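# Two robots swap racks through a service window

## Task

r1 begins in the laboratory and r2 in the reception; the connecting door is locked but a service window is open. Get the green rack, still holding every one of its tubes, standing on the table in the reception, and get the grey rack standing on the lab bench. A rack or tube touching the floor means failure, as does a robot that tips over or is left leaning. At the end both robots must have released the racks and backed away, since anything only held in place by a robot does not count.

## Robot and tools

Robots: r1 and r2 are identical Hello Robot Stretch 4 units, about 1.6 m tall. Each has an omni-wheel base (rim within 0.23 m of its centre), a lift on a mast, a telescoping arm that reaches forward, a three-joint wrist and a two-finger gripper with bendable steel fingers. Each carries four cameras: head, head_left, head_right (fisheye) and wrist, named like r1_head_camera or r2_wrist_camera.

Frames: every robot reports in its own base frame, origin on the floor below the base centre, x ahead, y to its left, z up. hand_pose is a point between the open fingertips in that frame; its printed value may be somewhat wrong. base_odometry is relative to where that robot stood when the scene began; it counts wheel rotation, so slipping shows up as travel. Heading runs -3.142 to 3.142, positive leftward. No state line tells you where one robot is relative to the other; use images, lidar_m and wrist_depth_mm for that.

execute_actions: argument actions is a list holding one action or nothing (empty just returns state and pictures). The action is an object keyed by "r1" and/or "r2". Per robot you may give base, joints, or both, plus optional pace and contact_limits; or give end_of_arm by itself. Motions in one action start together.
- base: exactly one relative command, measured from where the base last reported itself. translate_m: straight drive, metres, forward positive, -2 to 2. strafe_m: sideways, metres, left positive, -2 to 2. rotate_rad: spin in place, radians, counter-clockwise from above positive, -3.2 to 3.2.
- joints: absolute targets by name. lift_m 0 to 1.2 m; arm_m 0 to 0.55 m extension; wrist_yaw_rad -1.134 to 4.276 (0 ahead, positive leftward, 3.14 tucked back, beyond 3.4 may hit the arm); wrist_pitch_rad -1.117 to 4.259 (0 level, 1.57 pointing down); wrist_roll_rad -1.117 to 4.259 (0 fingers level, positive turns clockwise viewed from behind); gripper_m -0.038 to 0.141 m fingertip gap (below 0 fingers press together). Out-of-range joint targets are clipped and reported; any other bad value or unknown key rejects the whole call.
- pace: "slow", "default", "fast", "max" (base up to 0.1/0.3/0.4/0.6 m/s and 1/2/3/4 rad/s; a raised lift lowers these caps).
- contact_limits: {"arm_m": value}, 0 gentlest to 0.75 firmest, default 0.5.
- end_of_arm: "enable_torque" revives wrist or gripper motors that shut off.
cameras: list of camera names or "all"; omitted or null means all, [] means none. One action lasts at most 15 s. Joints or bases left out may still be driving to an earlier target.

wait(seconds 0 to 10): lets time pass and returns state and images. zoom_image(camera, region [x0,y0,x1,y1] in pixels, at most 504x504) enlarges part of the latest full image. read_manual gives only licence text. finished_scene(scene) ends the scene permanently; call it only once both racks stand in place, released, with robots clear.

Results: base_status and joint_status describe how each motion ended. "done" means target reached (for the base, wheels turned the commanded amount, even if slipping). "off_target": resting short and maybe still pushing. "contact_stop_at_<key>": something blocked it; lift, arm or wheels go slack (a slack lift may sink with a load). "limit_stop_at_tilt": lean over 6 degrees, lift/arm/wheels slack until upright. "limit_stop_at_own_body": self-collision guard; you may move away from the body. "torque_fault": a wrist/gripper motor overloaded and went limp until enable_torque. on_its_own lists uncommanded behaviour; "held at" is the held target. A reported stop cancels your remaining motion calls in that reply. turned_by_wheels vs turned_by_imu differing over about 0.1 rad signals a collision or slip. base_tilt in degrees (forward, right positive, ~1.5 degree bias). motor_effort is percent of max, peak in brackets; wheel positive means turning right. lidar_m: 12 distances in metres in 30 degree sectors, first straight ahead, going counter-clockwise (4th left, 7th behind, 10th right); "-" is nothing seen or closer than 0.25 m; it sees from 0.15 m up, so table tops register, but misses glass and thin legs. wrist_depth_mm: 7x7 grid of depths 100 to 2000 mm from top left.

Gripping: command gripper_m below the object's width; the gripper_m reading and "done" do not prove a grasp, but a firm squeeze changes the gripper effort. Fingertips pressed on a surface can jam; raise the lift. To unfold at the start, send lift_m 0.4 with wrist_yaw_rad 0.

Cautions: the racks must go through the open service window, handed or placed across, never dropped. Don't let robots press into each other; once bases touch, any further drive presses hard. Equal commands may move the two robots up to about 3 cm apart per metre, which matters if both hold one load. With over 1 kg held and arm_m above 0.2, avoid driving or turning, especially fast. Avoid strong pushes with a high gripper or high contact limit. A level gripper with more than about 2 kg trips the wrist. Objects may get nudged occasionally. Keep rack tubes upright so none spill.

Each tool is called after "Request:" by a JSON object that holds its "name" and its "arguments", one argument or row to a line.

## Session

Request:
{"name": "execute_actions", "arguments": {
  "actions": []
}}

Scene clock: 0.00 s.
r1.base_odometry: x=+0.000 y=+0.000 heading=+0.000 (m, m, rad; r1's odometry frame)
r1.turned_by_wheels: +0.000 (rad since the last result)
r1.turned_by_imu: +0.000 (rad since the last result)
r1.base_tilt: forward=-0.1 right=+0.0 (deg)
r1.lidar_m: 1.47 3.43 1.34 1.33 1.69 1.07 0.79 0.79 0.90 0.89 0.88 0.95
r1.base_status: not commanded
r1.joint_positions: lift_m=+0.299 arm_m=-0.003 wrist_yaw_rad=+3.146 wrist_pitch_rad=+0.017 wrist_roll_rad=-0.013 gripper_m=+0.057
r1.joint_status: not commanded
r1.motor_effort: lift_m=+18 arm_m=-1 wrist_yaw_rad=-2 wrist_pitch_rad=-8 wrist_roll_rad=+0 gripper_m=-3 wheel_0=+0 wheel_1=+1 wheel_2=+0 (%)
r1.hand_pose: x=-0.1205 y=+0.0861 z=+0.4726 quat_wxyz=(-0.002, -0.008, -0.006, +1.000) (m; r1's base frame)
r1.wrist_depth_mm: - 131 891 1042 1160 - 1661 / - 116 154 1060 1205 - 1618 / - 128 179 1060 1182 1308 1464 / 134 143 946 1078 1182 1366 1576 / 798 866 931 1060 1205 1336 1537 / 798 854 931 1060 195 1336 1499 / 809 866 931 - 1042 1008 1060
r2.base_odometry: x=+0.000 y=+0.000 heading=+0.000 (m, m, rad; r2's odometry frame)
r2.turned_by_wheels: +0.000 (rad since the last result)
r2.turned_by_imu: +0.000 (rad since the last result)
r2.base_tilt: forward=-0.5 right=+0.0 (deg)
r2.lidar_m: 1.25 1.64 1.25 1.85 2.28 1.15 0.95 0.93 1.07 0.91 0.90 1.02
r2.base_status: not commanded
r2.joint_positions: lift_m=+0.268 arm_m=+0.002 wrist_yaw_rad=+3.135 wrist_pitch_rad=+0.007 wrist_roll_rad=+0.014 gripper_m=+0.057
r2.joint_status: not commanded
r2.motor_effort: lift_m=+19 arm_m=+0 wrist_yaw_rad=+1 wrist_pitch_rad=-6 wrist_roll_rad=-1 gripper_m=-3 wheel_0=-1 wheel_1=+0 wheel_2=+0 (%)
r2.hand_pose: x=-0.1152 y=+0.0893 z=+0.4445 quat_wxyz=(+0.003, -0.004, +0.007, +1.000) (m; r2's base frame)
r2.wrist_depth_mm: - 135 1078 1160 1281 1430 1661 / - 126 233 1160 1281 1464 1618 / - 126 186 1182 1255 1464 1661 / 115 135 1060 1182 1308 1499 1618 / 931 991 1078 1205 1281 1464 1661 / 931 1008 194 1160 196 1397 1397 / 946 960 1078 109 1138 991 1025
pictures: r1_head_camera, r1_head_left_camera, r1_head_right_camera, r1_wrist_camera, r2_head_camera, r2_head_left_camera, r2_head_right_camera, r2_wrist_camera
Images, in order (width x height): r1_head_camera 420x560, r1_head_left_camera 420x672, r1_head_right_camera 420x672, r1_wrist_camera 616x392, r2_head_camera 420x560, r2_head_left_camera 420x672, r2_head_right_camera 420x672, r2_wrist_camera 616x392.

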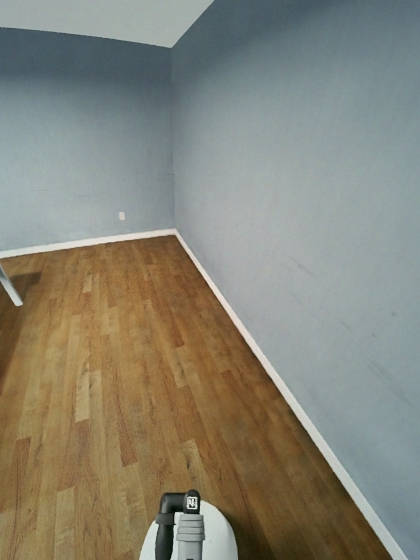

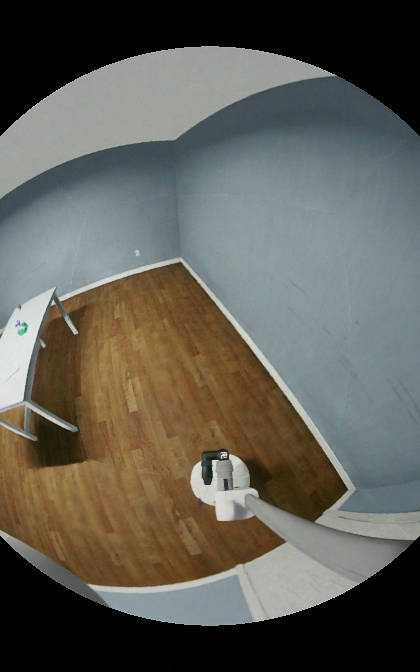

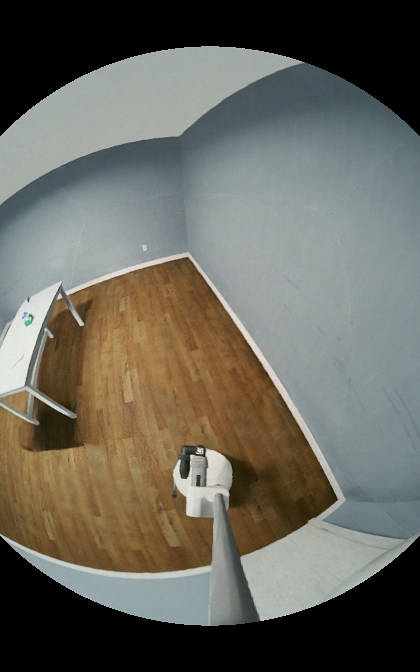

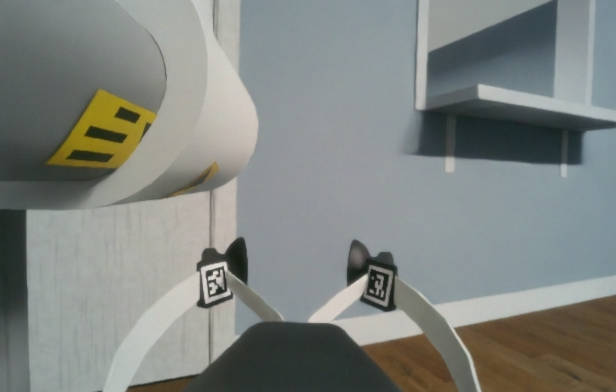

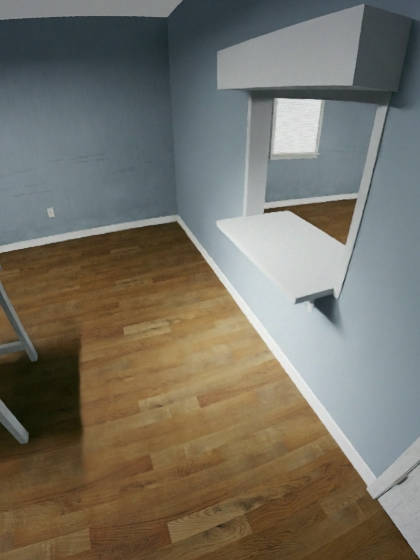

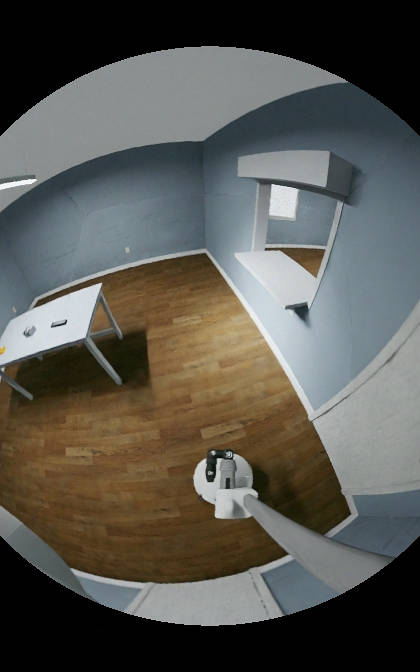

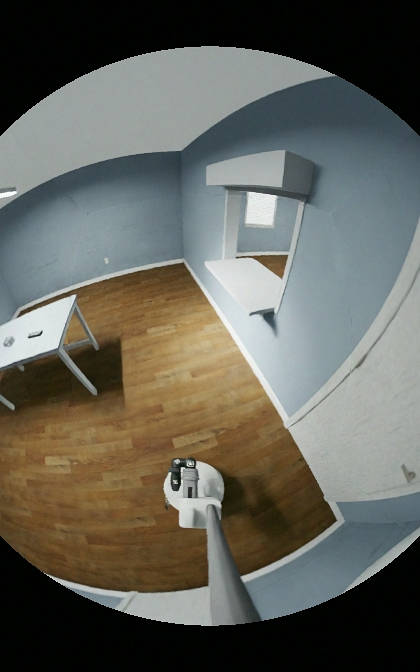

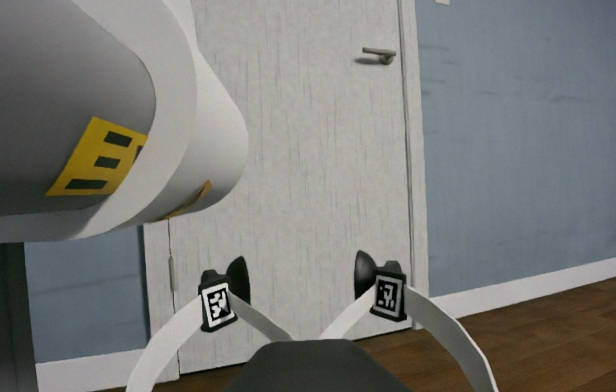

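Request:
{"name": "execute_actions", "arguments": {
  "actions": [
    {"r1":{"base":{"rotate_rad":1.5},"joints":{"lift_m":1.0,"wrist_yaw_rad":0,"wrist_pitch_rad":0.5}},"r2":{"base":{"rotate_rad":1.4},"joints":{"lift_m":1.0,"wrist_yaw_rad":0,"wrist_pitch_rad":0.5}}}
  ],
  "cameras": ["r1_head_camera","r1_head_left_camera","r2_head_camera","r2_head_left_camera"]
}}

Scene clock: 5.20 s.
r1.base_odometry: x=+0.000 y=+0.000 heading=+1.500 (m, m, rad; r1's odometry frame)
r1.turned_by_wheels: +1.500 (rad since the last result)
r1.turned_by_imu: +1.485 (rad since the last result)
r1.base_tilt: forward=-0.1 right=+0.0 (deg)
r1.lidar_m: 1.32 2.61 1.07 0.80 0.77 0.87 0.90 0.87 0.96 1.42 3.42 1.43
r1.base_status: done
r1.joint_positions: lift_m=+1.000 arm_m=-0.002 wrist_yaw_rad=+0.000 wrist_pitch_rad=+0.502 wrist_roll_rad=-0.013 gripper_m=+0.057
r1.joint_status: all done
r1.motor_effort: lift_m=+22(23) arm_m=-1(1) wrist_yaw_rad=-3(6) wrist_pitch_rad=-7(8) wrist_roll_rad=+0(0) gripper_m=-5(1) wheel_0=-3(9) wheel_1=-2(7) wheel_2=-1(10) (%)
r1.hand_pose: x=+0.4213 y=-0.0873 z=+1.0391 quat_wxyz=(+0.969, -0.006, +0.248, +0.002) (m; r1's base frame)
r1.wrist_depth_mm: - - - - - - - / - - - 1661 1708 1756 - / - - - 1708 1281 - - / - - - - - - - / 1708 1756 1808 1756 1808 1863 1863 / 1464 1464 1366 1430 195 1499 1576 / 1255 1255 1308 - 1336 1255 1308
r2.base_odometry: x=+0.000 y=+0.000 heading=+1.399 (m, m, rad; r2's odometry frame)
r2.turned_by_wheels: +1.399 (rad since the last result)
r2.turned_by_imu: +1.385 (rad since the last result)
r2.base_tilt: forward=-0.5 right=+0.1 (deg)
r2.lidar_m: 1.48 3.38 1.36 0.97 0.93 1.00 0.94 0.89 0.97 1.14 3.75 1.25
r2.base_status: done
r2.joint_positions: lift_m=+1.000 arm_m=+0.002 wrist_yaw_rad=+0.000 wrist_pitch_rad=+0.502 wrist_roll_rad=+0.014 gripper_m=+0.057
r2.joint_status: all done
r2.motor_effort: lift_m=+23(23) arm_m=+0(0) wrist_yaw_rad=+0(1) wrist_pitch_rad=-6(7) wrist_roll_rad=+0(0) gripper_m=-4(3) wheel_0=-5(11) wheel_1=-3(14) wheel_2=-2(9) (%)
r2.hand_pose: x=+0.4256 y=-0.0874 z=+1.0392 quat_wxyz=(+0.969, +0.007, +0.248, -0.002) (m; r2's base frame)
r2.wrist_depth_mm: - - - - - - - / - - - 1921 1708 - - / - - - - 1336 1160 1281 / - - - - - - - / 1983 - 1921 1983 1863 1808 1808 / 1618 1661 194 1618 197 1537 1576 / 1366 1366 1366 109 1397 1308 1366
pictures: r1_head_camera, r1_head_left_camera, r2_head_camera, r2_head_left_camera
Images, in order (width x height): r1_head_camera 420x560, r1_head_left_camera 420x672, r2_head_camera 420x560, r2_head_left_camera 420x672.

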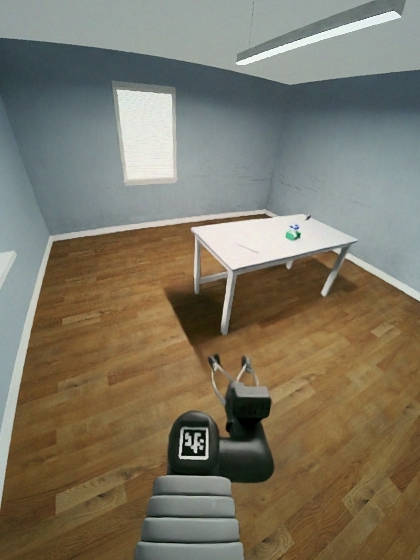

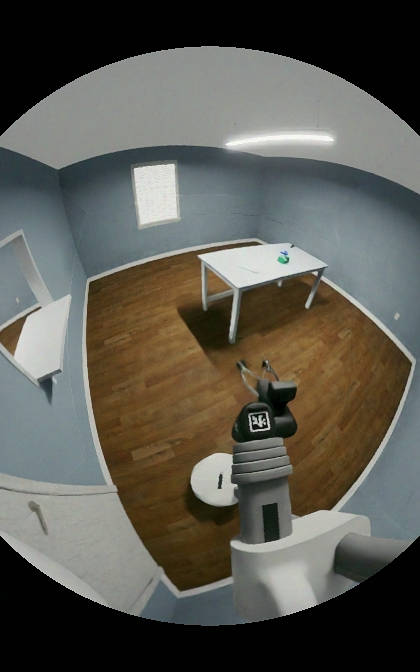

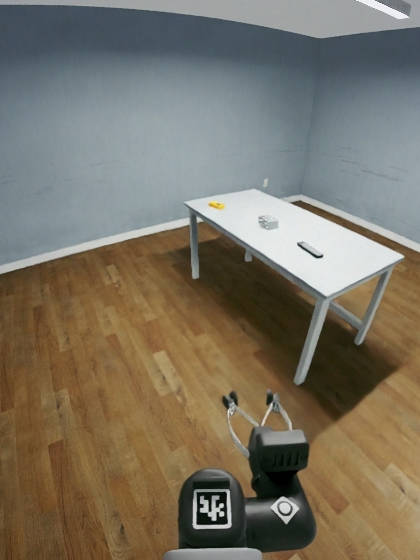

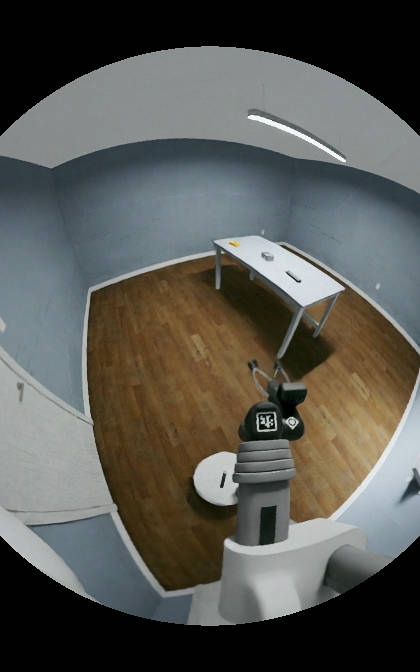

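Request:
{"name": "execute_actions", "arguments": {
  "actions": [
    {"r1":{"base":{"rotate_rad":0.45}},"r2":{"base":{"rotate_rad":-1.01}}}
  ],
  "cameras": []
}}

Request:
{"name": "execute_actions", "arguments": {
  "actions": [
    {"r1":{"base":{"strafe_m":-1.56}},"r2":{"base":{"strafe_m":1.49}}}
  ],
  "cameras": []
}}

Request:
{"name": "execute_actions", "arguments": {
  "actions": [
    {"r1":{"base":{"translate_m":0.55}},"r2":{"base":{"translate_m":0.55}}}
  ],
  "cameras": ["r1_head_camera","r1_wrist_camera","r2_head_camera","r2_wrist_camera"]
}}

Scene clock: 11.80 s.
r1.base_odometry: x=+0.000 y=+0.000 heading=+1.949 (m, m, rad; r1's odometry frame)
r1.turned_by_wheels: +0.449 (rad since the last result)
r1.turned_by_imu: +0.445 (rad since the last result)
r1.base_tilt: forward=-0.1 right=-0.1 (deg)
r1.lidar_m: 3.36 1.09 0.84 0.77 0.83 0.91 0.88 0.90 1.32 3.45 1.57 1.32
r1.base_status: done
r1.joint_positions: lift_m=+1.000 arm_m=-0.002 wrist_yaw_rad=+0.000 wrist_pitch_rad=+0.502 wrist_roll_rad=-0.013 gripper_m=+0.057
r1.joint_status: not commanded
r1.motor_effort: lift_m=+21(21) arm_m=-1(1) wrist_yaw_rad=-3(3) wrist_pitch_rad=-7(7) wrist_roll_rad=+0(0) gripper_m=-4(3) wheel_0=-3(7) wheel_1=-2(7) wheel_2=-2(6) (%)
r1.hand_pose: x=+0.4213 y=-0.0874 z=+1.0391 quat_wxyz=(+0.969, -0.006, +0.248, +0.002) (m; r1's base frame)
r1.wrist_depth_mm: 1430 - - - - - - / 1366 - - - - - - / 1098 - - - - 1430 1229 / 1308 - - - - - 1008 / 1336 1708 1863 1756 1808 1756 1808 / 1308 1430 1366 1464 195 1464 1576 / 1229 1229 1308 - 1281 1281 1336
r2.base_odometry: x=+0.000 y=+0.000 heading=+0.390 (m, m, rad; r2's odometry frame)
r2.turned_by_wheels: -1.009 (rad since the last result)
r2.turned_by_imu: -1.001 (rad since the last result)
r2.base_tilt: forward=-0.5 right=+0.1 (deg)
r2.lidar_m: 3.78 1.25 1.56 3.19 1.27 0.97 0.93 1.01 0.94 0.90 0.98 1.12
r2.base_status: done
r2.joint_positions: lift_m=+1.000 arm_m=+0.002 wrist_yaw_rad=+0.000 wrist_pitch_rad=+0.502 wrist_roll_rad=+0.014 gripper_m=+0.057
r2.joint_status: not commanded
r2.motor_effort: lift_m=+22(23) arm_m=-1(0) wrist_yaw_rad=+1(1) wrist_pitch_rad=-4(7) wrist_roll_rad=-1(0) gripper_m=-3(4) wheel_0=+6(8) wheel_1=+4(8) wheel_2=+2(9) (%)
r2.hand_pose: x=+0.4256 y=-0.0874 z=+1.0392 quat_wxyz=(+0.969, +0.007, +0.248, -0.002) (m; r2's base frame)
r2.wrist_depth_mm: - - - - - 1808 1397 / - - - - - 1808 1464 / 1281 - - - - 1863 1078 / - - - - - 1983 1308 / 1808 1808 1983 1983 - 1863 1336 / 1537 1661 193 1618 196 1576 1308 / 1366 1336 1397 109 1397 1336 1255
pictures: none
No camera images: the call's "cameras" was empty. Leave "cameras" out to get every camera's image.

Scene clock: 18.33 s.
r1.base_odometry: x=+1.450 y=+0.576 heading=+1.949 (m, m, rad; r1's odometry frame)
r1.turned_by_wheels: +0.000 (rad since the last result)
r1.turned_by_imu: +0.000 (rad since the last result)
r1.base_tilt: forward=-0.1 right=+0.0 (deg)
r1.lidar_m: 1.06 1.09 2.37 2.35 1.30 0.94 0.88 0.94 1.30 1.84 1.91 1.08
r1.base_status: done
r1.joint_positions: lift_m=+1.000 arm_m=-0.002 wrist_yaw_rad=+0.000 wrist_pitch_rad=+0.502 wrist_roll_rad=-0.013 gripper_m=+0.057
r1.joint_status: not commanded
r1.motor_effort: lift_m=+20(21) arm_m=-1(1) wrist_yaw_rad=-2(2) wrist_pitch_rad=-7(9) wrist_roll_rad=+0(0) gripper_m=-6(0) wheel_0=+1(11) wheel_1=+1(10) wheel_2=+0(2) (%)
r1.hand_pose: x=+0.4213 y=-0.0874 z=+1.0391 quat_wxyz=(+0.969, -0.006, +0.248, +0.002) (m; r1's base frame)
r1.wrist_depth_mm: - - - - - - - / - - - - - - - / 1060 1060 1078 1098 1138 1255 - / 1042 1756 1756 1863 1756 991 - / 1708 1756 1756 1756 1808 1708 1808 / 1366 1464 1397 1430 195 1464 1537 / 1229 1229 1308 - 1308 1255 1336
r2.base_odometry: x=-0.566 y=+1.378 heading=+0.390 (m, m, rad; r2's odometry frame)
r2.turned_by_wheels: +0.000 (rad since the last result)
r2.turned_by_imu: +0.007 (rad since the last result)
r2.base_tilt: forward=-0.4 right=+0.1 (deg)
r2.lidar_m: 1.11 1.17 1.94 1.89 1.17 0.90 0.88 0.95 1.32 2.36 2.40 1.13
r2.base_status: done
r2.joint_positions: lift_m=+1.000 arm_m=+0.002 wrist_yaw_rad=+0.000 wrist_pitch_rad=+0.502 wrist_roll_rad=+0.014 gripper_m=+0.057
r2.joint_status: not commanded
r2.motor_effort: lift_m=+21(22) arm_m=+0(0) wrist_yaw_rad=+1(2) wrist_pitch_rad=-3(7) wrist_roll_rad=+0(2) gripper_m=-5(3) wheel_0=-6(11) wheel_1=+3(13) wheel_2=+0(2) (%)
r2.hand_pose: x=+0.4256 y=-0.0874 z=+1.0393 quat_wxyz=(+0.969, +0.007, +0.248, -0.002) (m; r2's base frame)
r2.wrist_depth_mm: - - - - - - - / - - - - - - - / - 1229 1205 1160 1160 1160 - / 1042 1060 1060 1042 1042 1921 1078 / 1808 1921 1921 1863 1921 1921 1808 / 1618 1618 193 1576 196 1537 1576 / 1397 1308 1397 109 1430 1281 1336
pictures: none
No camera images: the call's "cameras" was empty. Leave "cameras" out to get every camera's image.

Scene clock: 21.67 s.
r1.base_odometry: x=+1.247 y=+1.087 heading=+1.949 (m, m, rad; r1's odometry frame)
r1.turned_by_wheels: +0.000 (rad since the last result)
r1.turned_by_imu: -0.002 (rad since the last result)
r1.base_tilt: forward=-0.2 right=+0.0 (deg)
r1.lidar_m: 0.49 0.56 0.74 2.22 2.10 1.50 1.43 1.50 1.95 1.85 0.75 0.54
r1.base_status: done
r1.joint_positions: lift_m=+1.000 arm_m=-0.002 wrist_yaw_rad=+0.000 wrist_pitch_rad=+0.502 wrist_roll_rad=-0.013 gripper_m=+0.057
r1.joint_status: not commanded
r1.motor_effort: lift_m=+20(20) arm_m=-1(1) wrist_yaw_rad=-2(2) wrist_pitch_rad=-8(8) wrist_roll_rad=+0(0) gripper_m=-4(5) wheel_0=+1(8) wheel_1=+3(8) wheel_2=-1(10) (%)
r1.hand_pose: x=+0.4213 y=-0.0874 z=+1.0391 quat_wxyz=(+0.969, -0.006, +0.248, +0.002) (m; r1's base frame)
r1.wrist_depth_mm: - - - - - - - / - - - - - - - / 1060 1060 1078 - - - - / 788 809 809 820 842 854 - / 640 647 609 640 654 683 683 / 535 530 512 535 195 559 574 / 473 462 477 - 492 484 496
r2.base_odometry: x=-0.058 y=+1.587 heading=+0.391 (m, m, rad; r2's odometry frame)
r2.turned_by_wheels: +0.001 (rad since the last result)
r2.turned_by_imu: -0.001 (rad since the last result)
r2.base_tilt: forward=-0.5 right=+0.1 (deg)
r2.lidar_m: 0.56 0.61 0.87 1.85 1.94 1.48 1.43 1.52 2.19 2.28 0.76 0.57
r2.base_status: done
r2.joint_positions: lift_m=+1.000 arm_m=+0.002 wrist_yaw_rad=+0.000 wrist_pitch_rad=+0.502 wrist_roll_rad=+0.014 gripper_m=+0.057
r2.joint_status: not commanded
r2.motor_effort: lift_m=+21(22) arm_m=+0(0) wrist_yaw_rad=+1(0) wrist_pitch_rad=-6(5) wrist_roll_rad=-1(1) gripper_m=-3(4) wheel_0=+5(15) wheel_1=+5(10) wheel_2=-2(13) (%)
r2.hand_pose: x=+0.4256 y=-0.0874 z=+1.0393 quat_wxyz=(+0.969, +0.007, +0.248, -0.002) (m; r2's base frame)
r2.wrist_depth_mm: - - - - - - - / - - - - - - - / - - - - - - - / 904 891 878 878 866 854 854 / 715 715 707 676 683 676 668 / 580 585 194 580 196 564 559 / 504 496 496 109 500 484 504
pictures: r1_head_camera, r1_wrist_camera, r2_head_camera, r2_wrist_camera
camera_calibration (this result's frames):
r1_wrist_camera: T_world_to_cam=[[0.0218561, -0.999455, 0.0247394, -0.118892], [-0.512213, -0.0324452, -0.858245, 1.14867], [0.85858, 0.00608607, -0.512643, 0.397758], [0, 0, 0, 1]] pos_world=[0.249457, -0.0839793, 1.19269]
r2_wrist_camera: T_world_to_cam=[[-0.0668846, -0.99712, -0.0357463, -0.0229777], [-0.501191, 0.0645543, -0.862925, 1.16303], [0.862748, -0.0398006, -0.504066, 0.386294], [0, 0, 0, 1]] pos_world=[0.248089, -0.0826152, 1.1975]
Images, in order (width x height): r1_head_camera 420x560, r1_wrist_camera 616x392, r2_head_camera 420x560, r2_wrist_camera 616x392.

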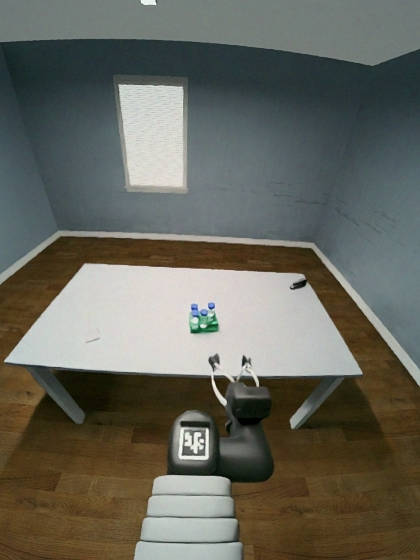

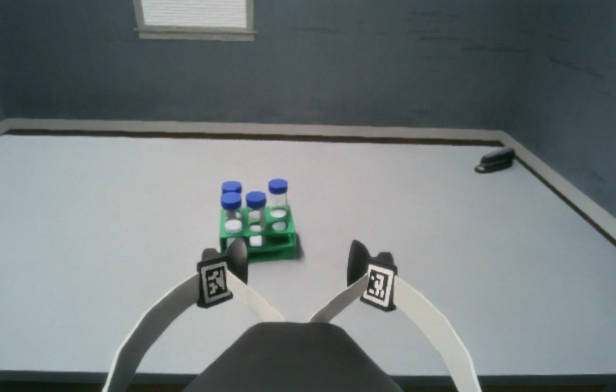

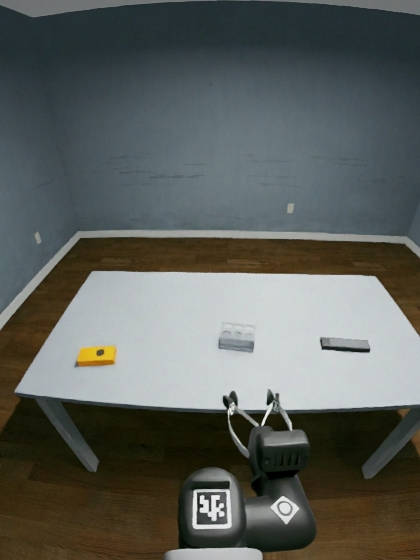

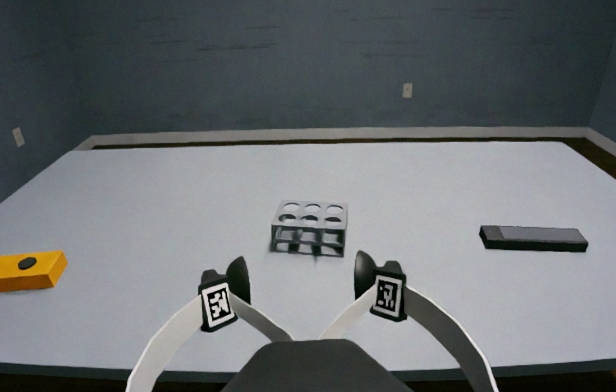

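Request:
{"name": "execute_actions", "arguments": {
  "actions": [
    {"r1":{"base":{"strafe_m":0.09},"joints":{"lift_m":0.7,"wrist_pitch_rad":0.2,"gripper_m":0.141,"arm_m":0.12}},"r2":{"base":{"strafe_m":-0.02},"joints":{"lift_m":0.7,"wrist_pitch_rad":0.2,"gripper_m":0.141,"arm_m":0.12}}}
  ],
  "cameras": ["r1_head_camera","r1_wrist_camera","r2_head_camera","r2_wrist_camera"]
}}

Scene clock: 27.63 s.
r1.base_odometry: x=+1.163 y=+1.054 heading=+1.949 (m, m, rad; r1's odometry frame)
r1.turned_by_wheels: +0.000 (rad since the last result)
r1.turned_by_imu: -0.001 (rad since the last result)
r1.base_tilt: forward=-0.2 right=-0.1 (deg)
r1.lidar_m: 0.49 0.54 0.73 2.13 2.08 1.51 1.43 1.50 2.07 1.93 0.76 0.56
r1.base_status: done
r1.joint_positions: lift_m=+0.700 arm_m=+0.119 wrist_yaw_rad=+0.000 wrist_pitch_rad=+0.202 wrist_roll_rad=-0.013 gripper_m=+0.141
r1.joint_status: all done
r1.motor_effort: lift_m=+14(19) arm_m=+4(0) wrist_yaw_rad=-2(0) wrist_pitch_rad=-8(13) wrist_roll_rad=+0(0) gripper_m=+2(6) wheel_0=-3(10) wheel_1=+1(9) wheel_2=+0(2) (%)
r1.hand_pose: x=+0.5728 y=-0.0874 z=+0.8206 quat_wxyz=(+0.995, -0.006, +0.101, +0.001) (m; r1's base frame)
r1.wrist_depth_mm: - - - - - - - / - - - - - - - / - - - - - - - / 585 615 627 445 661 683 699 / 377 353 392 397 404 413 418 / 278 253 256 166 264 278 298 / 217 220 233 - 237 229 230
r2.base_odometry: x=-0.050 y=+1.569 heading=+0.391 (m, m, rad; r2's odometry frame)
r2.turned_by_wheels: +0.000 (rad since the last result)
r2.turned_by_imu: -0.002 (rad since the last result)
r2.base_tilt: forward=-0.5 right=+0.1 (deg)
r2.lidar_m: 0.56 0.59 0.87 1.88 1.93 1.48 1.43 1.53 2.17 2.25 0.77 0.57
r2.base_status: done
r2.joint_positions: lift_m=+0.700 arm_m=+0.119 wrist_yaw_rad=+0.000 wrist_pitch_rad=+0.203 wrist_roll_rad=+0.014 gripper_m=+0.141
r2.joint_status: all done
r2.motor_effort: lift_m=+16(18) arm_m=+8(9) wrist_yaw_rad=+1(2) wrist_pitch_rad=-8(11) wrist_roll_rad=-1(0) gripper_m=+0(6) wheel_0=+4(14) wheel_1=-4(8) wheel_2=+0(0) (%)
r2.hand_pose: x=+0.5722 y=-0.0874 z=+0.8205 quat_wxyz=(+0.995, +0.007, +0.101, -0.001) (m; r2's base frame)
r2.wrist_depth_mm: - - - - - - - / - - - - - - - / - - - - - - - / 820 768 741 508 691 661 640 / 459 452 445 433 421 410 402 / 317 205 279 310 274 267 289 / 247 243 253 109 246 232 229
pictures: r1_head_camera, r1_wrist_camera, r2_head_camera, r2_wrist_camera
camera_calibration (this result's frames):
r1_wrist_camera: T_world_to_cam=[[0.0136448, -0.999455, 0.0300622, -0.116438], [-0.235894, -0.0324339, -0.971237, 0.973118], [0.971683, 0.00616085, -0.236208, -0.135951], [0, 0, 0, 1]] pos_world=[0.363243, -0.0839753, 0.916516]
r2_wrist_camera: T_world_to_cam=[[-0.053242, -0.997128, -0.0538678, -0.0138951], [-0.224539, 0.0645174, -0.972327, 0.979153], [0.973009, -0.0396732, -0.227329, -0.140611], [0, 0, 0, 1]] pos_world=[0.355934, -0.0826061, 0.919343]
Images, in order (width x height): r1_head_camera 420x560, r1_wrist_camera 616x392, r2_head_camera 420x560, r2_wrist_camera 616x392.

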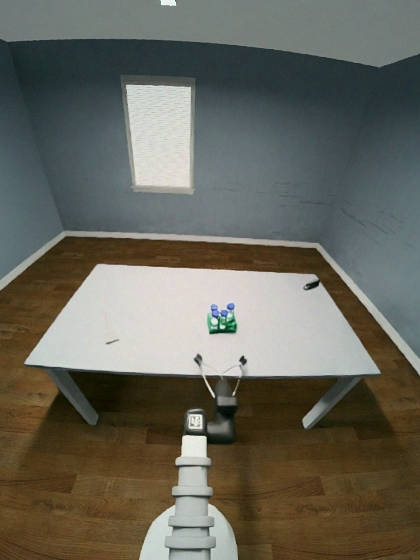

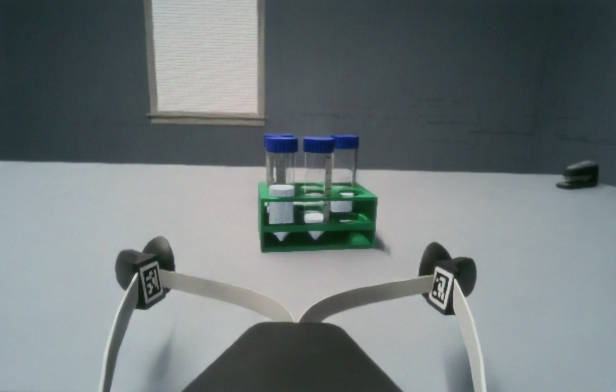

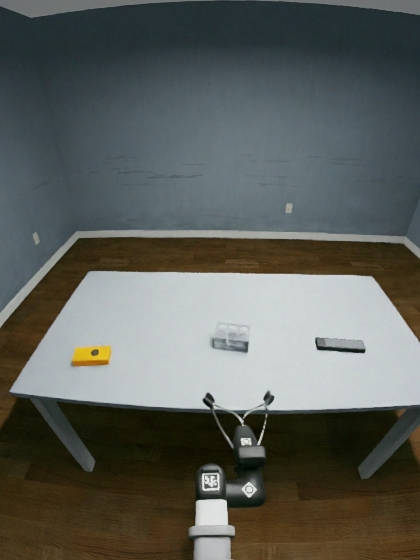

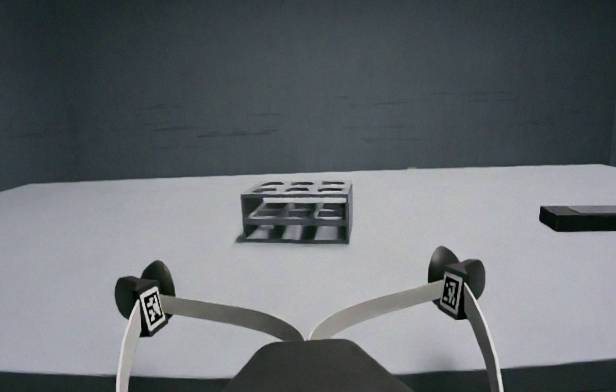

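Request:
{"name": "execute_actions", "arguments": {
  "actions": [
    {"r1":{"base":{"strafe_m":-0.015},"joints":{"lift_m":0.68,"arm_m":0.3},"pace":"slow"},"r2":{"joints":{"lift_m":0.68,"arm_m":0.3},"pace":"slow"}}
  ],
  "cameras": ["r1_wrist_camera","r2_wrist_camera"]
}}

Scene clock: 33.17 s.
r1.base_odometry: x=+1.177 y=+1.059 heading=+1.949 (m, m, rad; r1's odometry frame)
r1.turned_by_wheels: +0.000 (rad since the last result)
r1.turned_by_imu: -0.001 (rad since the last result)
r1.base_tilt: forward=-0.1 right=+0.0 (deg)
r1.lidar_m: 0.51 0.52 0.72 2.12 2.05 1.53 1.43 1.49 2.02 1.95 0.75 0.52
r1.base_status: done
r1.joint_positions: lift_m=+0.680 arm_m=+0.299 wrist_yaw_rad=+0.000 wrist_pitch_rad=+0.202 wrist_roll_rad=-0.013 gripper_m=+0.141
r1.joint_status: all done
r1.motor_effort: lift_m=+14(14) arm_m=+4(1) wrist_yaw_rad=-1(2) wrist_pitch_rad=-9(8) wrist_roll_rad=+0(0) gripper_m=+0(1) wheel_0=+2(5) wheel_1=-2(7) wheel_2=+0(0) (%)
r1.hand_pose: x=+0.7527 y=-0.0874 z=+0.8006 quat_wxyz=(+0.995, -0.006, +0.101, +0.001) (m; r1's base frame)
r1.wrist_depth_mm: - - - - - - - / - - - - - - - / - - - 220 - - - / 508 530 480 559 564 597 609 / 329 306 220 231 247 357 362 / 239 220 217 165 228 242 258 / 189 191 202 - 207 198 200
r2.base_odometry: x=-0.050 y=+1.569 heading=+0.391 (m, m, rad; r2's odometry frame)
r2.turned_by_wheels: +0.000 (rad since the last result)
r2.turned_by_imu: -0.002 (rad since the last result)
r2.base_tilt: forward=-0.5 right=+0.1 (deg)
r2.lidar_m: 0.56 0.59 0.86 1.88 1.93 1.47 1.43 1.52 2.19 2.26 0.75 0.58
r2.base_status: not commanded
r2.joint_positions: lift_m=+0.680 arm_m=+0.299 wrist_yaw_rad=+0.000 wrist_pitch_rad=+0.203 wrist_roll_rad=+0.014 gripper_m=+0.141
r2.joint_status: all done
r2.motor_effort: lift_m=+15(14) arm_m=+8(7) wrist_yaw_rad=+0(1) wrist_pitch_rad=-6(7) wrist_roll_rad=-1(2) gripper_m=-1(3) wheel_0=+5(4) wheel_1=-4(4) wheel_2=+0(0) (%)
r2.hand_pose: x=+0.7522 y=-0.0874 z=+0.8005 quat_wxyz=(+0.995, +0.007, +0.101, -0.001) (m; r2's base frame)
r2.wrist_depth_mm: - - - - - - - / - - - - - - - / - - - - - - - / 707 676 640 343 585 569 549 / 397 392 332 314 317 353 345 / 273 205 244 268 237 232 250 / 215 210 220 109 213 200 202
pictures: r1_wrist_camera, r2_wrist_camera
camera_calibration (this result's frames):
r1_wrist_camera: T_world_to_cam=[[0.013547, -0.999456, 0.0300623, -0.118248], [-0.235897, -0.0324109, -0.971237, 0.996171], [0.971684, 0.00606573, -0.236208, -0.315559], [0, 0, 0, 1]] pos_world=[0.543219, -0.0839824, 0.896536]
r2_wrist_camera: T_world_to_cam=[[-0.0533485, -0.997122, -0.0538679, -0.0053389], [-0.224532, 0.0645414, -0.972327, 1.00014], [0.973005, -0.0397771, -0.227329, -0.320274], [0, 0, 0, 1]] pos_world=[0.535906, -0.0826132, 0.899363]
Images, in order (width x height): r1_wrist_camera 616x392, r2_wrist_camera 616x392.

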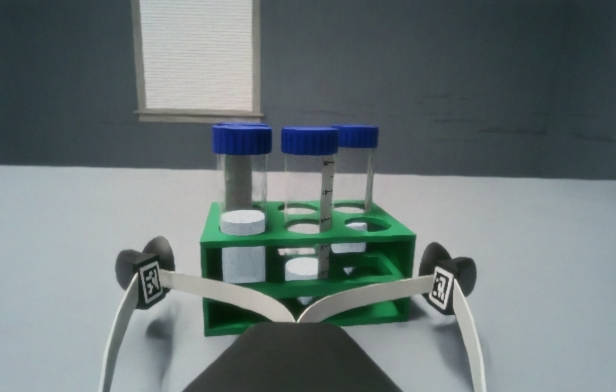

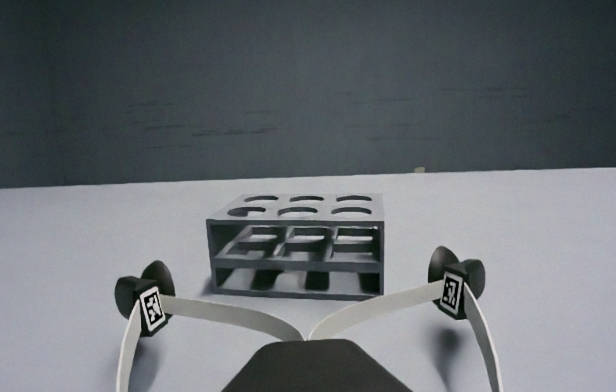

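Request:
{"name": "execute_actions", "arguments": {
  "actions": [
    {"r1":{"base":{"strafe_m":-0.012},"joints":{"arm_m":0.35},"pace":"slow"},"r2":{"joints":{"arm_m":0.43},"pace":"slow"}}
  ],
  "cameras": ["r1_wrist_camera","r2_wrist_camera"]
}}

Scene clock: 36.77 s.
r1.base_odometry: x=+1.188 y=+1.064 heading=+1.949 (m, m, rad; r1's odometry frame)
r1.turned_by_wheels: +0.000 (rad since the last result)
r1.turned_by_imu: +0.000 (rad since the last result)
r1.base_tilt: forward=+0.0 right=+0.0 (deg)
r1.lidar_m: 0.50 0.54 0.72 2.17 2.12 1.48 1.43 1.49 2.03 1.93 0.74 0.54
r1.base_status: done
r1.joint_positions: lift_m=+0.680 arm_m=+0.349 wrist_yaw_rad=+0.000 wrist_pitch_rad=+0.202 wrist_roll_rad=-0.013 gripper_m=+0.141
r1.joint_status: all done
r1.motor_effort: lift_m=+14(14) arm_m=+4(3) wrist_yaw_rad=-2(2) wrist_pitch_rad=-10(8) wrist_roll_rad=+0(0) gripper_m=+2(0) wheel_0=+3(8) wheel_1=-3(5) wheel_2=+0(1) (%)
r1.hand_pose: x=+0.8027 y=-0.0874 z=+0.8006 quat_wxyz=(+0.995, -0.006, +0.101, +0.001) (m; r1's base frame)
r1.wrist_depth_mm: - - - - - - - / - - - - - - - / - - 227 - - - - / 517 525 530 504 569 591 615 / 327 289 200 225 220 357 359 / 240 220 195 195 196 241 257 / 188 190 202 - 200 198 199
r2.base_odometry: x=-0.050 y=+1.569 heading=+0.391 (m, m, rad; r2's odometry frame)
r2.turned_by_wheels: +0.000 (rad since the last result)
r2.turned_by_imu: -0.001 (rad since the last result)
r2.base_tilt: forward=-0.5 right=+0.0 (deg)
r2.lidar_m: 0.56 0.60 0.87 1.87 1.96 1.48 1.43 1.53 2.19 2.23 0.76 0.57
r2.base_status: not commanded
r2.joint_positions: lift_m=+0.680 arm_m=+0.429 wrist_yaw_rad=+0.000 wrist_pitch_rad=+0.203 wrist_roll_rad=+0.014 gripper_m=+0.141
r2.joint_status: all done
r2.motor_effort: lift_m=+15(16) arm_m=+8(8) wrist_yaw_rad=+1(2) wrist_pitch_rad=-8(7) wrist_roll_rad=+0(0) gripper_m=+0(1) wheel_0=+4(4) wheel_1=-4(4) wheel_2=+0(0) (%)
r2.hand_pose: x=+0.8822 y=-0.0875 z=+0.8005 quat_wxyz=(+0.995, +0.007, +0.101, -0.001) (m; r2's base frame)
r2.wrist_depth_mm: - - - - - - - / - - - - - - - / - - - - - - - / - - 640 621 597 580 559 / 394 389 218 227 247 353 345 / 274 197 198 220 195 231 250 / 214 210 206 109 202 200 203
pictures: r1_wrist_camera, r2_wrist_camera
camera_calibration (this result's frames):
r1_wrist_camera: T_world_to_cam=[[0.0135527, -0.999456, 0.0300622, -0.118928], [-0.235897, -0.0324122, -0.971237, 1.00796], [0.971684, 0.00607133, -0.236208, -0.364115], [0, 0, 0, 1]] pos_world=[0.593191, -0.083982, 0.896536]
r2_wrist_camera: T_world_to_cam=[[-0.053477, -0.997115, -0.0538679, 0.00167285], [-0.224524, 0.0645703, -0.972327, 1.02932], [0.973, -0.0399025, -0.227329, -0.44675], [0, 0, 0, 1]] pos_world=[0.665884, -0.0826217, 0.899363]
Images, in order (width x height): r1_wrist_camera 616x392, r2_wrist_camera 616x392.

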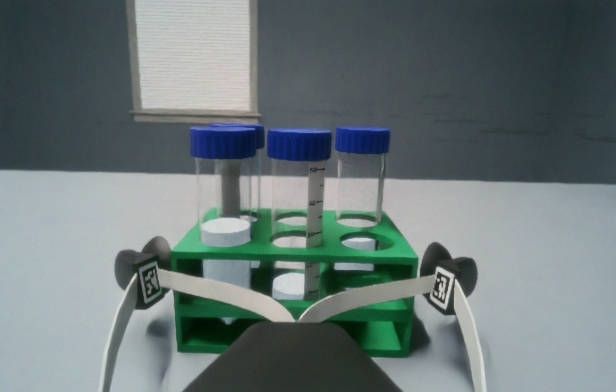

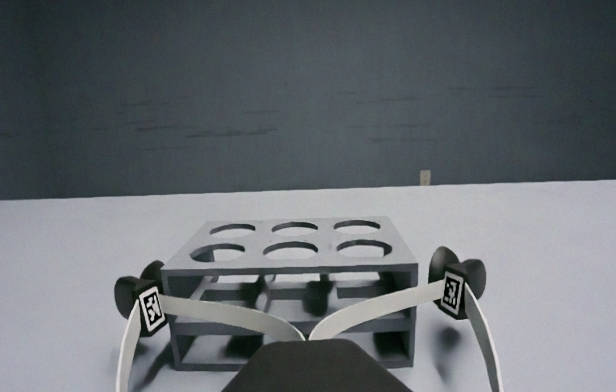

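Request:
{"name": "execute_actions", "arguments": {
  "actions": [
    {"r1":{"joints":{"arm_m":0.395},"pace":"slow"},"r2":{"base":{"strafe_m":0.008},"joints":{"arm_m":0.47},"pace":"slow"}}
  ],
  "cameras": ["r1_wrist_camera","r2_wrist_camera"]
}}

Scene clock: 39.23 s.
r1.base_odometry: x=+1.188 y=+1.064 heading=+1.949 (m, m, rad; r1's odometry frame)
r1.turned_by_wheels: +0.000 (rad since the last result)
r1.turned_by_imu: +0.000 (rad since the last result)
r1.base_tilt: forward=-0.1 right=+0.1 (deg)
r1.lidar_m: 0.50 0.54 0.73 2.14 2.06 1.50 1.44 1.51 2.03 1.93 0.76 0.55
r1.base_status: not commanded
r1.joint_positions: lift_m=+0.680 arm_m=+0.394 wrist_yaw_rad=+0.000 wrist_pitch_rad=+0.202 wrist_roll_rad=-0.013 gripper_m=+0.141
r1.joint_status: all done
r1.motor_effort: lift_m=+13(14) arm_m=+5(3) wrist_yaw_rad=-2(2) wrist_pitch_rad=-9(8) wrist_roll_rad=+0(0) gripper_m=+0(0) wheel_0=+3(4) wheel_1=-2(2) wheel_2=+0(0) (%)
r1.hand_pose: x=+0.8477 y=-0.0874 z=+0.8006 quat_wxyz=(+0.995, -0.006, +0.101, +0.001) (m; r1's base frame)
r1.wrist_depth_mm: - - - - - - - / - - - - - - - / - - 227 - - - - / 517 521 539 496 569 591 621 / 325 289 200 225 220 357 362 / 239 220 195 194 197 240 258 / 187 190 201 - 200 198 200
r2.base_odometry: x=-0.053 y=+1.576 heading=+0.390 (m, m, rad; r2's odometry frame)
r2.turned_by_wheels: +0.000 (rad since the last result)
r2.turned_by_imu: -0.001 (rad since the last result)
r2.base_tilt: forward=-0.4 right=+0.1 (deg)
r2.lidar_m: 0.55 0.59 0.86 1.87 1.93 1.49 1.44 1.51 2.18 2.24 0.77 0.57
r2.base_status: done
r2.joint_positions: lift_m=+0.680 arm_m=+0.469 wrist_yaw_rad=+0.000 wrist_pitch_rad=+0.203 wrist_roll_rad=+0.014 gripper_m=+0.141
r2.joint_status: all done
r2.motor_effort: lift_m=+16(16) arm_m=+7(7) wrist_yaw_rad=+1(0) wrist_pitch_rad=-7(7) wrist_roll_rad=+0(1) gripper_m=-1(1) wheel_0=-7(8) wheel_1=+6(9) wheel_2=+0(1) (%)
r2.hand_pose: x=+0.9222 y=-0.0875 z=+0.8005 quat_wxyz=(+0.995, +0.007, +0.101, -0.001) (m; r2's base frame)
r2.wrist_depth_mm: - - - - - - - / - - - - - - - / - - - - - - - / - - - 621 591 574 554 / 394 392 221 227 239 353 343 / 274 196 197 220 196 230 250 / 214 210 202 109 205 201 202
pictures: r1_wrist_camera, r2_wrist_camera
camera_calibration (this result's frames):
r1_wrist_camera: T_world_to_cam=[[0.0134737, -0.999457, 0.0300624, -0.119493], [-0.235899, -0.0323937, -0.971237, 1.01858], [0.971684, 0.00599445, -0.236208, -0.407842], [0, 0, 0, 1]] pos_world=[0.638185, -0.0839878, 0.896536]
r2_wrist_camera: T_world_to_cam=[[-0.0535002, -0.997114, -0.0538681, 0.00382698], [-0.224523, 0.0645758, -0.972327, 1.0383], [0.972999, -0.0399251, -0.227329, -0.485668], [0, 0, 0, 1]] pos_world=[0.705881, -0.0826233, 0.899363]
Images, in order (width x height): r1_wrist_camera 616x392, r2_wrist_camera 616x392.

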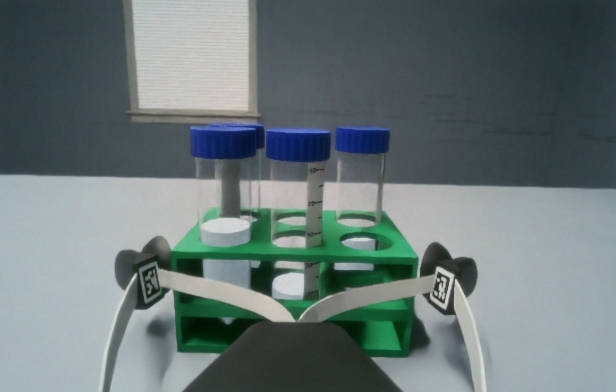

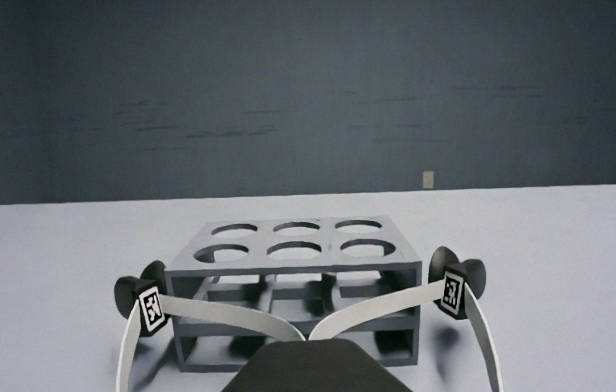

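Request:
{"name": "execute_actions", "arguments": {
  "actions": [
    {"r1":{"joints":{"gripper_m":0.08},"pace":"slow"},"r2":{"joints":{"gripper_m":0.08},"pace":"slow"}}
  ],
  "cameras": []
}}

Request:
{"name": "execute_actions", "arguments": {
  "actions": [
    {"r1":{"joints":{"lift_m":0.74},"pace":"slow"},"r2":{"joints":{"lift_m":0.74},"pace":"slow"}}
  ],
  "cameras": ["r1_wrist_camera","r2_wrist_camera","r1_head_camera","r2_head_camera"]
}}

Scene clock: 44.57 s.
r1.base_odometry: x=+1.188 y=+1.064 heading=+1.949 (m, m, rad; r1's odometry frame)
r1.turned_by_wheels: +0.000 (rad since the last result)
r1.turned_by_imu: -0.001 (rad since the last result)
r1.base_tilt: forward=-0.1 right=+0.0 (deg)
r1.lidar_m: 0.50 0.53 0.77 2.16 2.05 1.49 1.44 1.49 2.03 1.92 0.75 0.55
r1.base_status: not commanded
r1.joint_positions: lift_m=+0.680 arm_m=+0.394 wrist_yaw_rad=+0.000 wrist_pitch_rad=+0.205 wrist_roll_rad=-0.013 gripper_m=+0.081
r1.joint_status: all done
r1.motor_effort: lift_m=+14(14) arm_m=+4(4) wrist_yaw_rad=-2(1) wrist_pitch_rad=-15(15) wrist_roll_rad=+0(0) gripper_m=-27(29) wheel_0=+3(3) wheel_1=-2(2) wheel_2=+0(0) (%)
r1.hand_pose: x=+0.8476 y=-0.0874 z=+0.7999 quat_wxyz=(+0.995, -0.006, +0.102, +0.001) (m; r1's base frame)
r1.wrist_depth_mm: - - - - - - - / - - - - - - - / - - 216 181 - - - / 504 517 477 539 554 580 597 / 322 325 191 195 221 349 357 / 236 183 187 189 190 225 254 / 186 189 190 - 194 196 197
r2.base_odometry: x=-0.053 y=+1.576 heading=+0.390 (m, m, rad; r2's odometry frame)
r2.turned_by_wheels: +0.000 (rad since the last result)
r2.turned_by_imu: -0.002 (rad since the last result)
r2.base_tilt: forward=-0.5 right=+0.1 (deg)
r2.lidar_m: 0.55 0.60 0.86 1.88 1.95 1.47 1.44 1.53 2.17 2.25 0.77 0.57
r2.base_status: not commanded
r2.joint_positions: lift_m=+0.680 arm_m=+0.469 wrist_yaw_rad=+0.000 wrist_pitch_rad=+0.203 wrist_roll_rad=+0.014 gripper_m=+0.080
r2.joint_status: all done
r2.motor_effort: lift_m=+15(16) arm_m=+7(8) wrist_yaw_rad=+2(1) wrist_pitch_rad=-7(10) wrist_roll_rad=-2(0) gripper_m=-20(21) wheel_0=-7(7) wheel_1=+6(6) wheel_2=+0(0) (%)
r2.hand_pose: x=+0.9221 y=-0.0874 z=+0.8002 quat_wxyz=(+0.995, +0.007, +0.101, -0.001) (m; r2's base frame)
r2.wrist_depth_mm: - - - - - - - / - - - - - - - / - - - - - - - / - - - 609 585 564 554 / 394 387 221 212 231 351 340 / 272 180 219 214 189 185 249 / 207 208 186 109 193 199 201
pictures: none
No camera images: the call's "cameras" was empty. Leave "cameras" out to get every camera's image.

Scene clock: 45.93 s.
r1.base_odometry: x=+1.188 y=+1.064 heading=+1.949 (m, m, rad; r1's odometry frame)
r1.turned_by_wheels: +0.000 (rad since the last result)
r1.turned_by_imu: +0.000 (rad since the last result)
r1.base_tilt: forward=-0.1 right=+0.0 (deg)
r1.lidar_m: 0.52 0.54 0.75 2.16 2.08 1.49 1.42 1.48 2.04 1.92 0.73 0.53
r1.base_status: not commanded
r1.joint_positions: lift_m=+0.740 arm_m=+0.394 wrist_yaw_rad=+0.000 wrist_pitch_rad=+0.205 wrist_roll_rad=-0.013 gripper_m=+0.081
r1.joint_status: all done
r1.motor_effort: lift_m=+23(23) arm_m=+4(4) wrist_yaw_rad=-2(2) wrist_pitch_rad=-17(16) wrist_roll_rad=+0(1) gripper_m=-26(31) wheel_0=+3(3) wheel_1=-2(2) wheel_2=+0(0) (%)
r1.hand_pose: x=+0.8476 y=-0.0874 z=+0.8590 quat_wxyz=(+0.995, -0.006, +0.103, +0.001) (m; r1's base frame)
r1.wrist_depth_mm: - - - - - - - / - - - - - - - / - - 218 183 - - - / - - - - - - - / 459 469 192 195 222 504 512 / 340 183 187 189 190 324 362 / 267 271 200 - 258 279 283
r2.base_odometry: x=-0.053 y=+1.576 heading=+0.390 (m, m, rad; r2's odometry frame)
r2.turned_by_wheels: +0.000 (rad since the last result)
r2.turned_by_imu: +0.000 (rad since the last result)
r2.base_tilt: forward=-0.4 right=+0.1 (deg)
r2.lidar_m: 0.56 0.60 0.88 1.86 1.95 1.50 1.43 1.52 2.18 2.25 0.77 0.57
r2.base_status: not commanded
r2.joint_positions: lift_m=+0.740 arm_m=+0.469 wrist_yaw_rad=+0.000 wrist_pitch_rad=+0.204 wrist_roll_rad=+0.014 gripper_m=+0.080
r2.joint_status: all done
r2.motor_effort: lift_m=+23(17) arm_m=+8(7) wrist_yaw_rad=+2(2) wrist_pitch_rad=-11(10) wrist_roll_rad=-1(1) gripper_m=-19(19) wheel_0=-7(7) wheel_1=+6(6) wheel_2=+0(0) (%)
r2.hand_pose: x=+0.9221 y=-0.0874 z=+0.8596 quat_wxyz=(+0.995, +0.007, +0.102, -0.001) (m; r2's base frame)
r2.wrist_depth_mm: - - - - - - - / - - - - - - - / - - - - - - - / - - - - - - - / 569 559 221 212 230 508 492 / 394 181 218 214 189 184 357 / 300 300 186 109 200 289 290
pictures: r1_head_camera, r1_wrist_camera, r2_head_camera, r2_wrist_camera
camera_calibration (this result's frames):
r1_wrist_camera: T_world_to_cam=[[0.0136003, -0.999457, 0.0300206, -0.121308], [-0.238919, -0.0324019, -0.970499, 1.07717], [0.970944, 0.00602655, -0.23923, -0.390696], [0, 0, 0, 1]] pos_world=[0.638349, -0.0839853, 0.955564]
r2_wrist_camera: T_world_to_cam=[[-0.0534625, -0.997119, -0.0538139, 0.00695177], [-0.22551, 0.0645548, -0.9721, 1.09645], [0.972773, -0.0398353, -0.228311, -0.471142], [0, 0, 0, 1]] pos_world=[0.705945, -0.0826172, 0.958661]
Images, in order (width x height): r1_head_camera 420x560, r1_wrist_camera 616x392, r2_head_camera 420x560, r2_wrist_camera 616x392.

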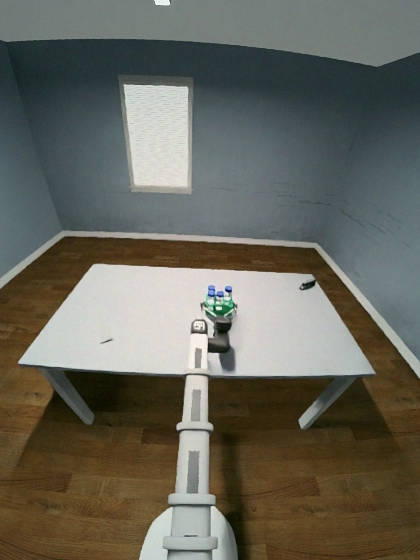

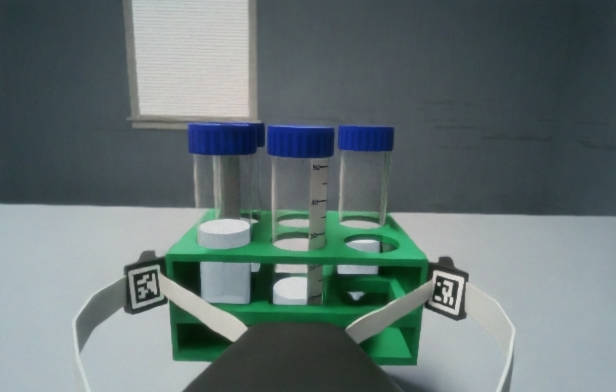

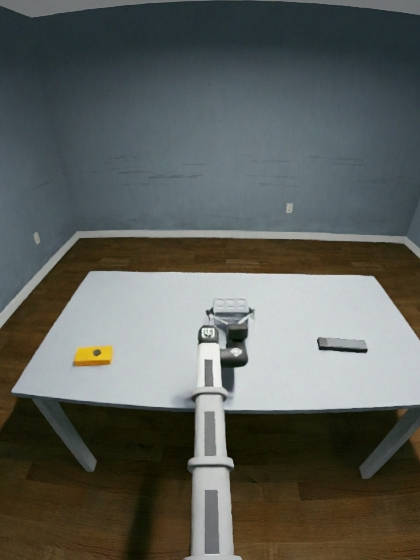

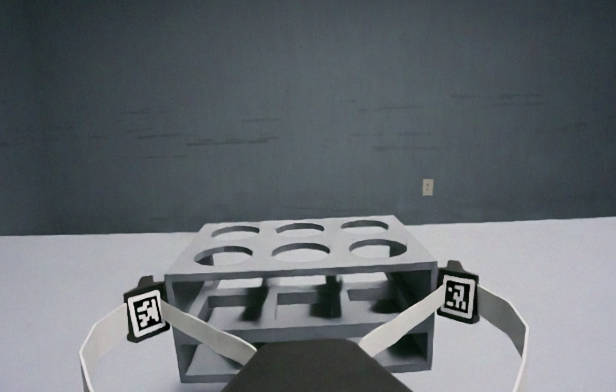

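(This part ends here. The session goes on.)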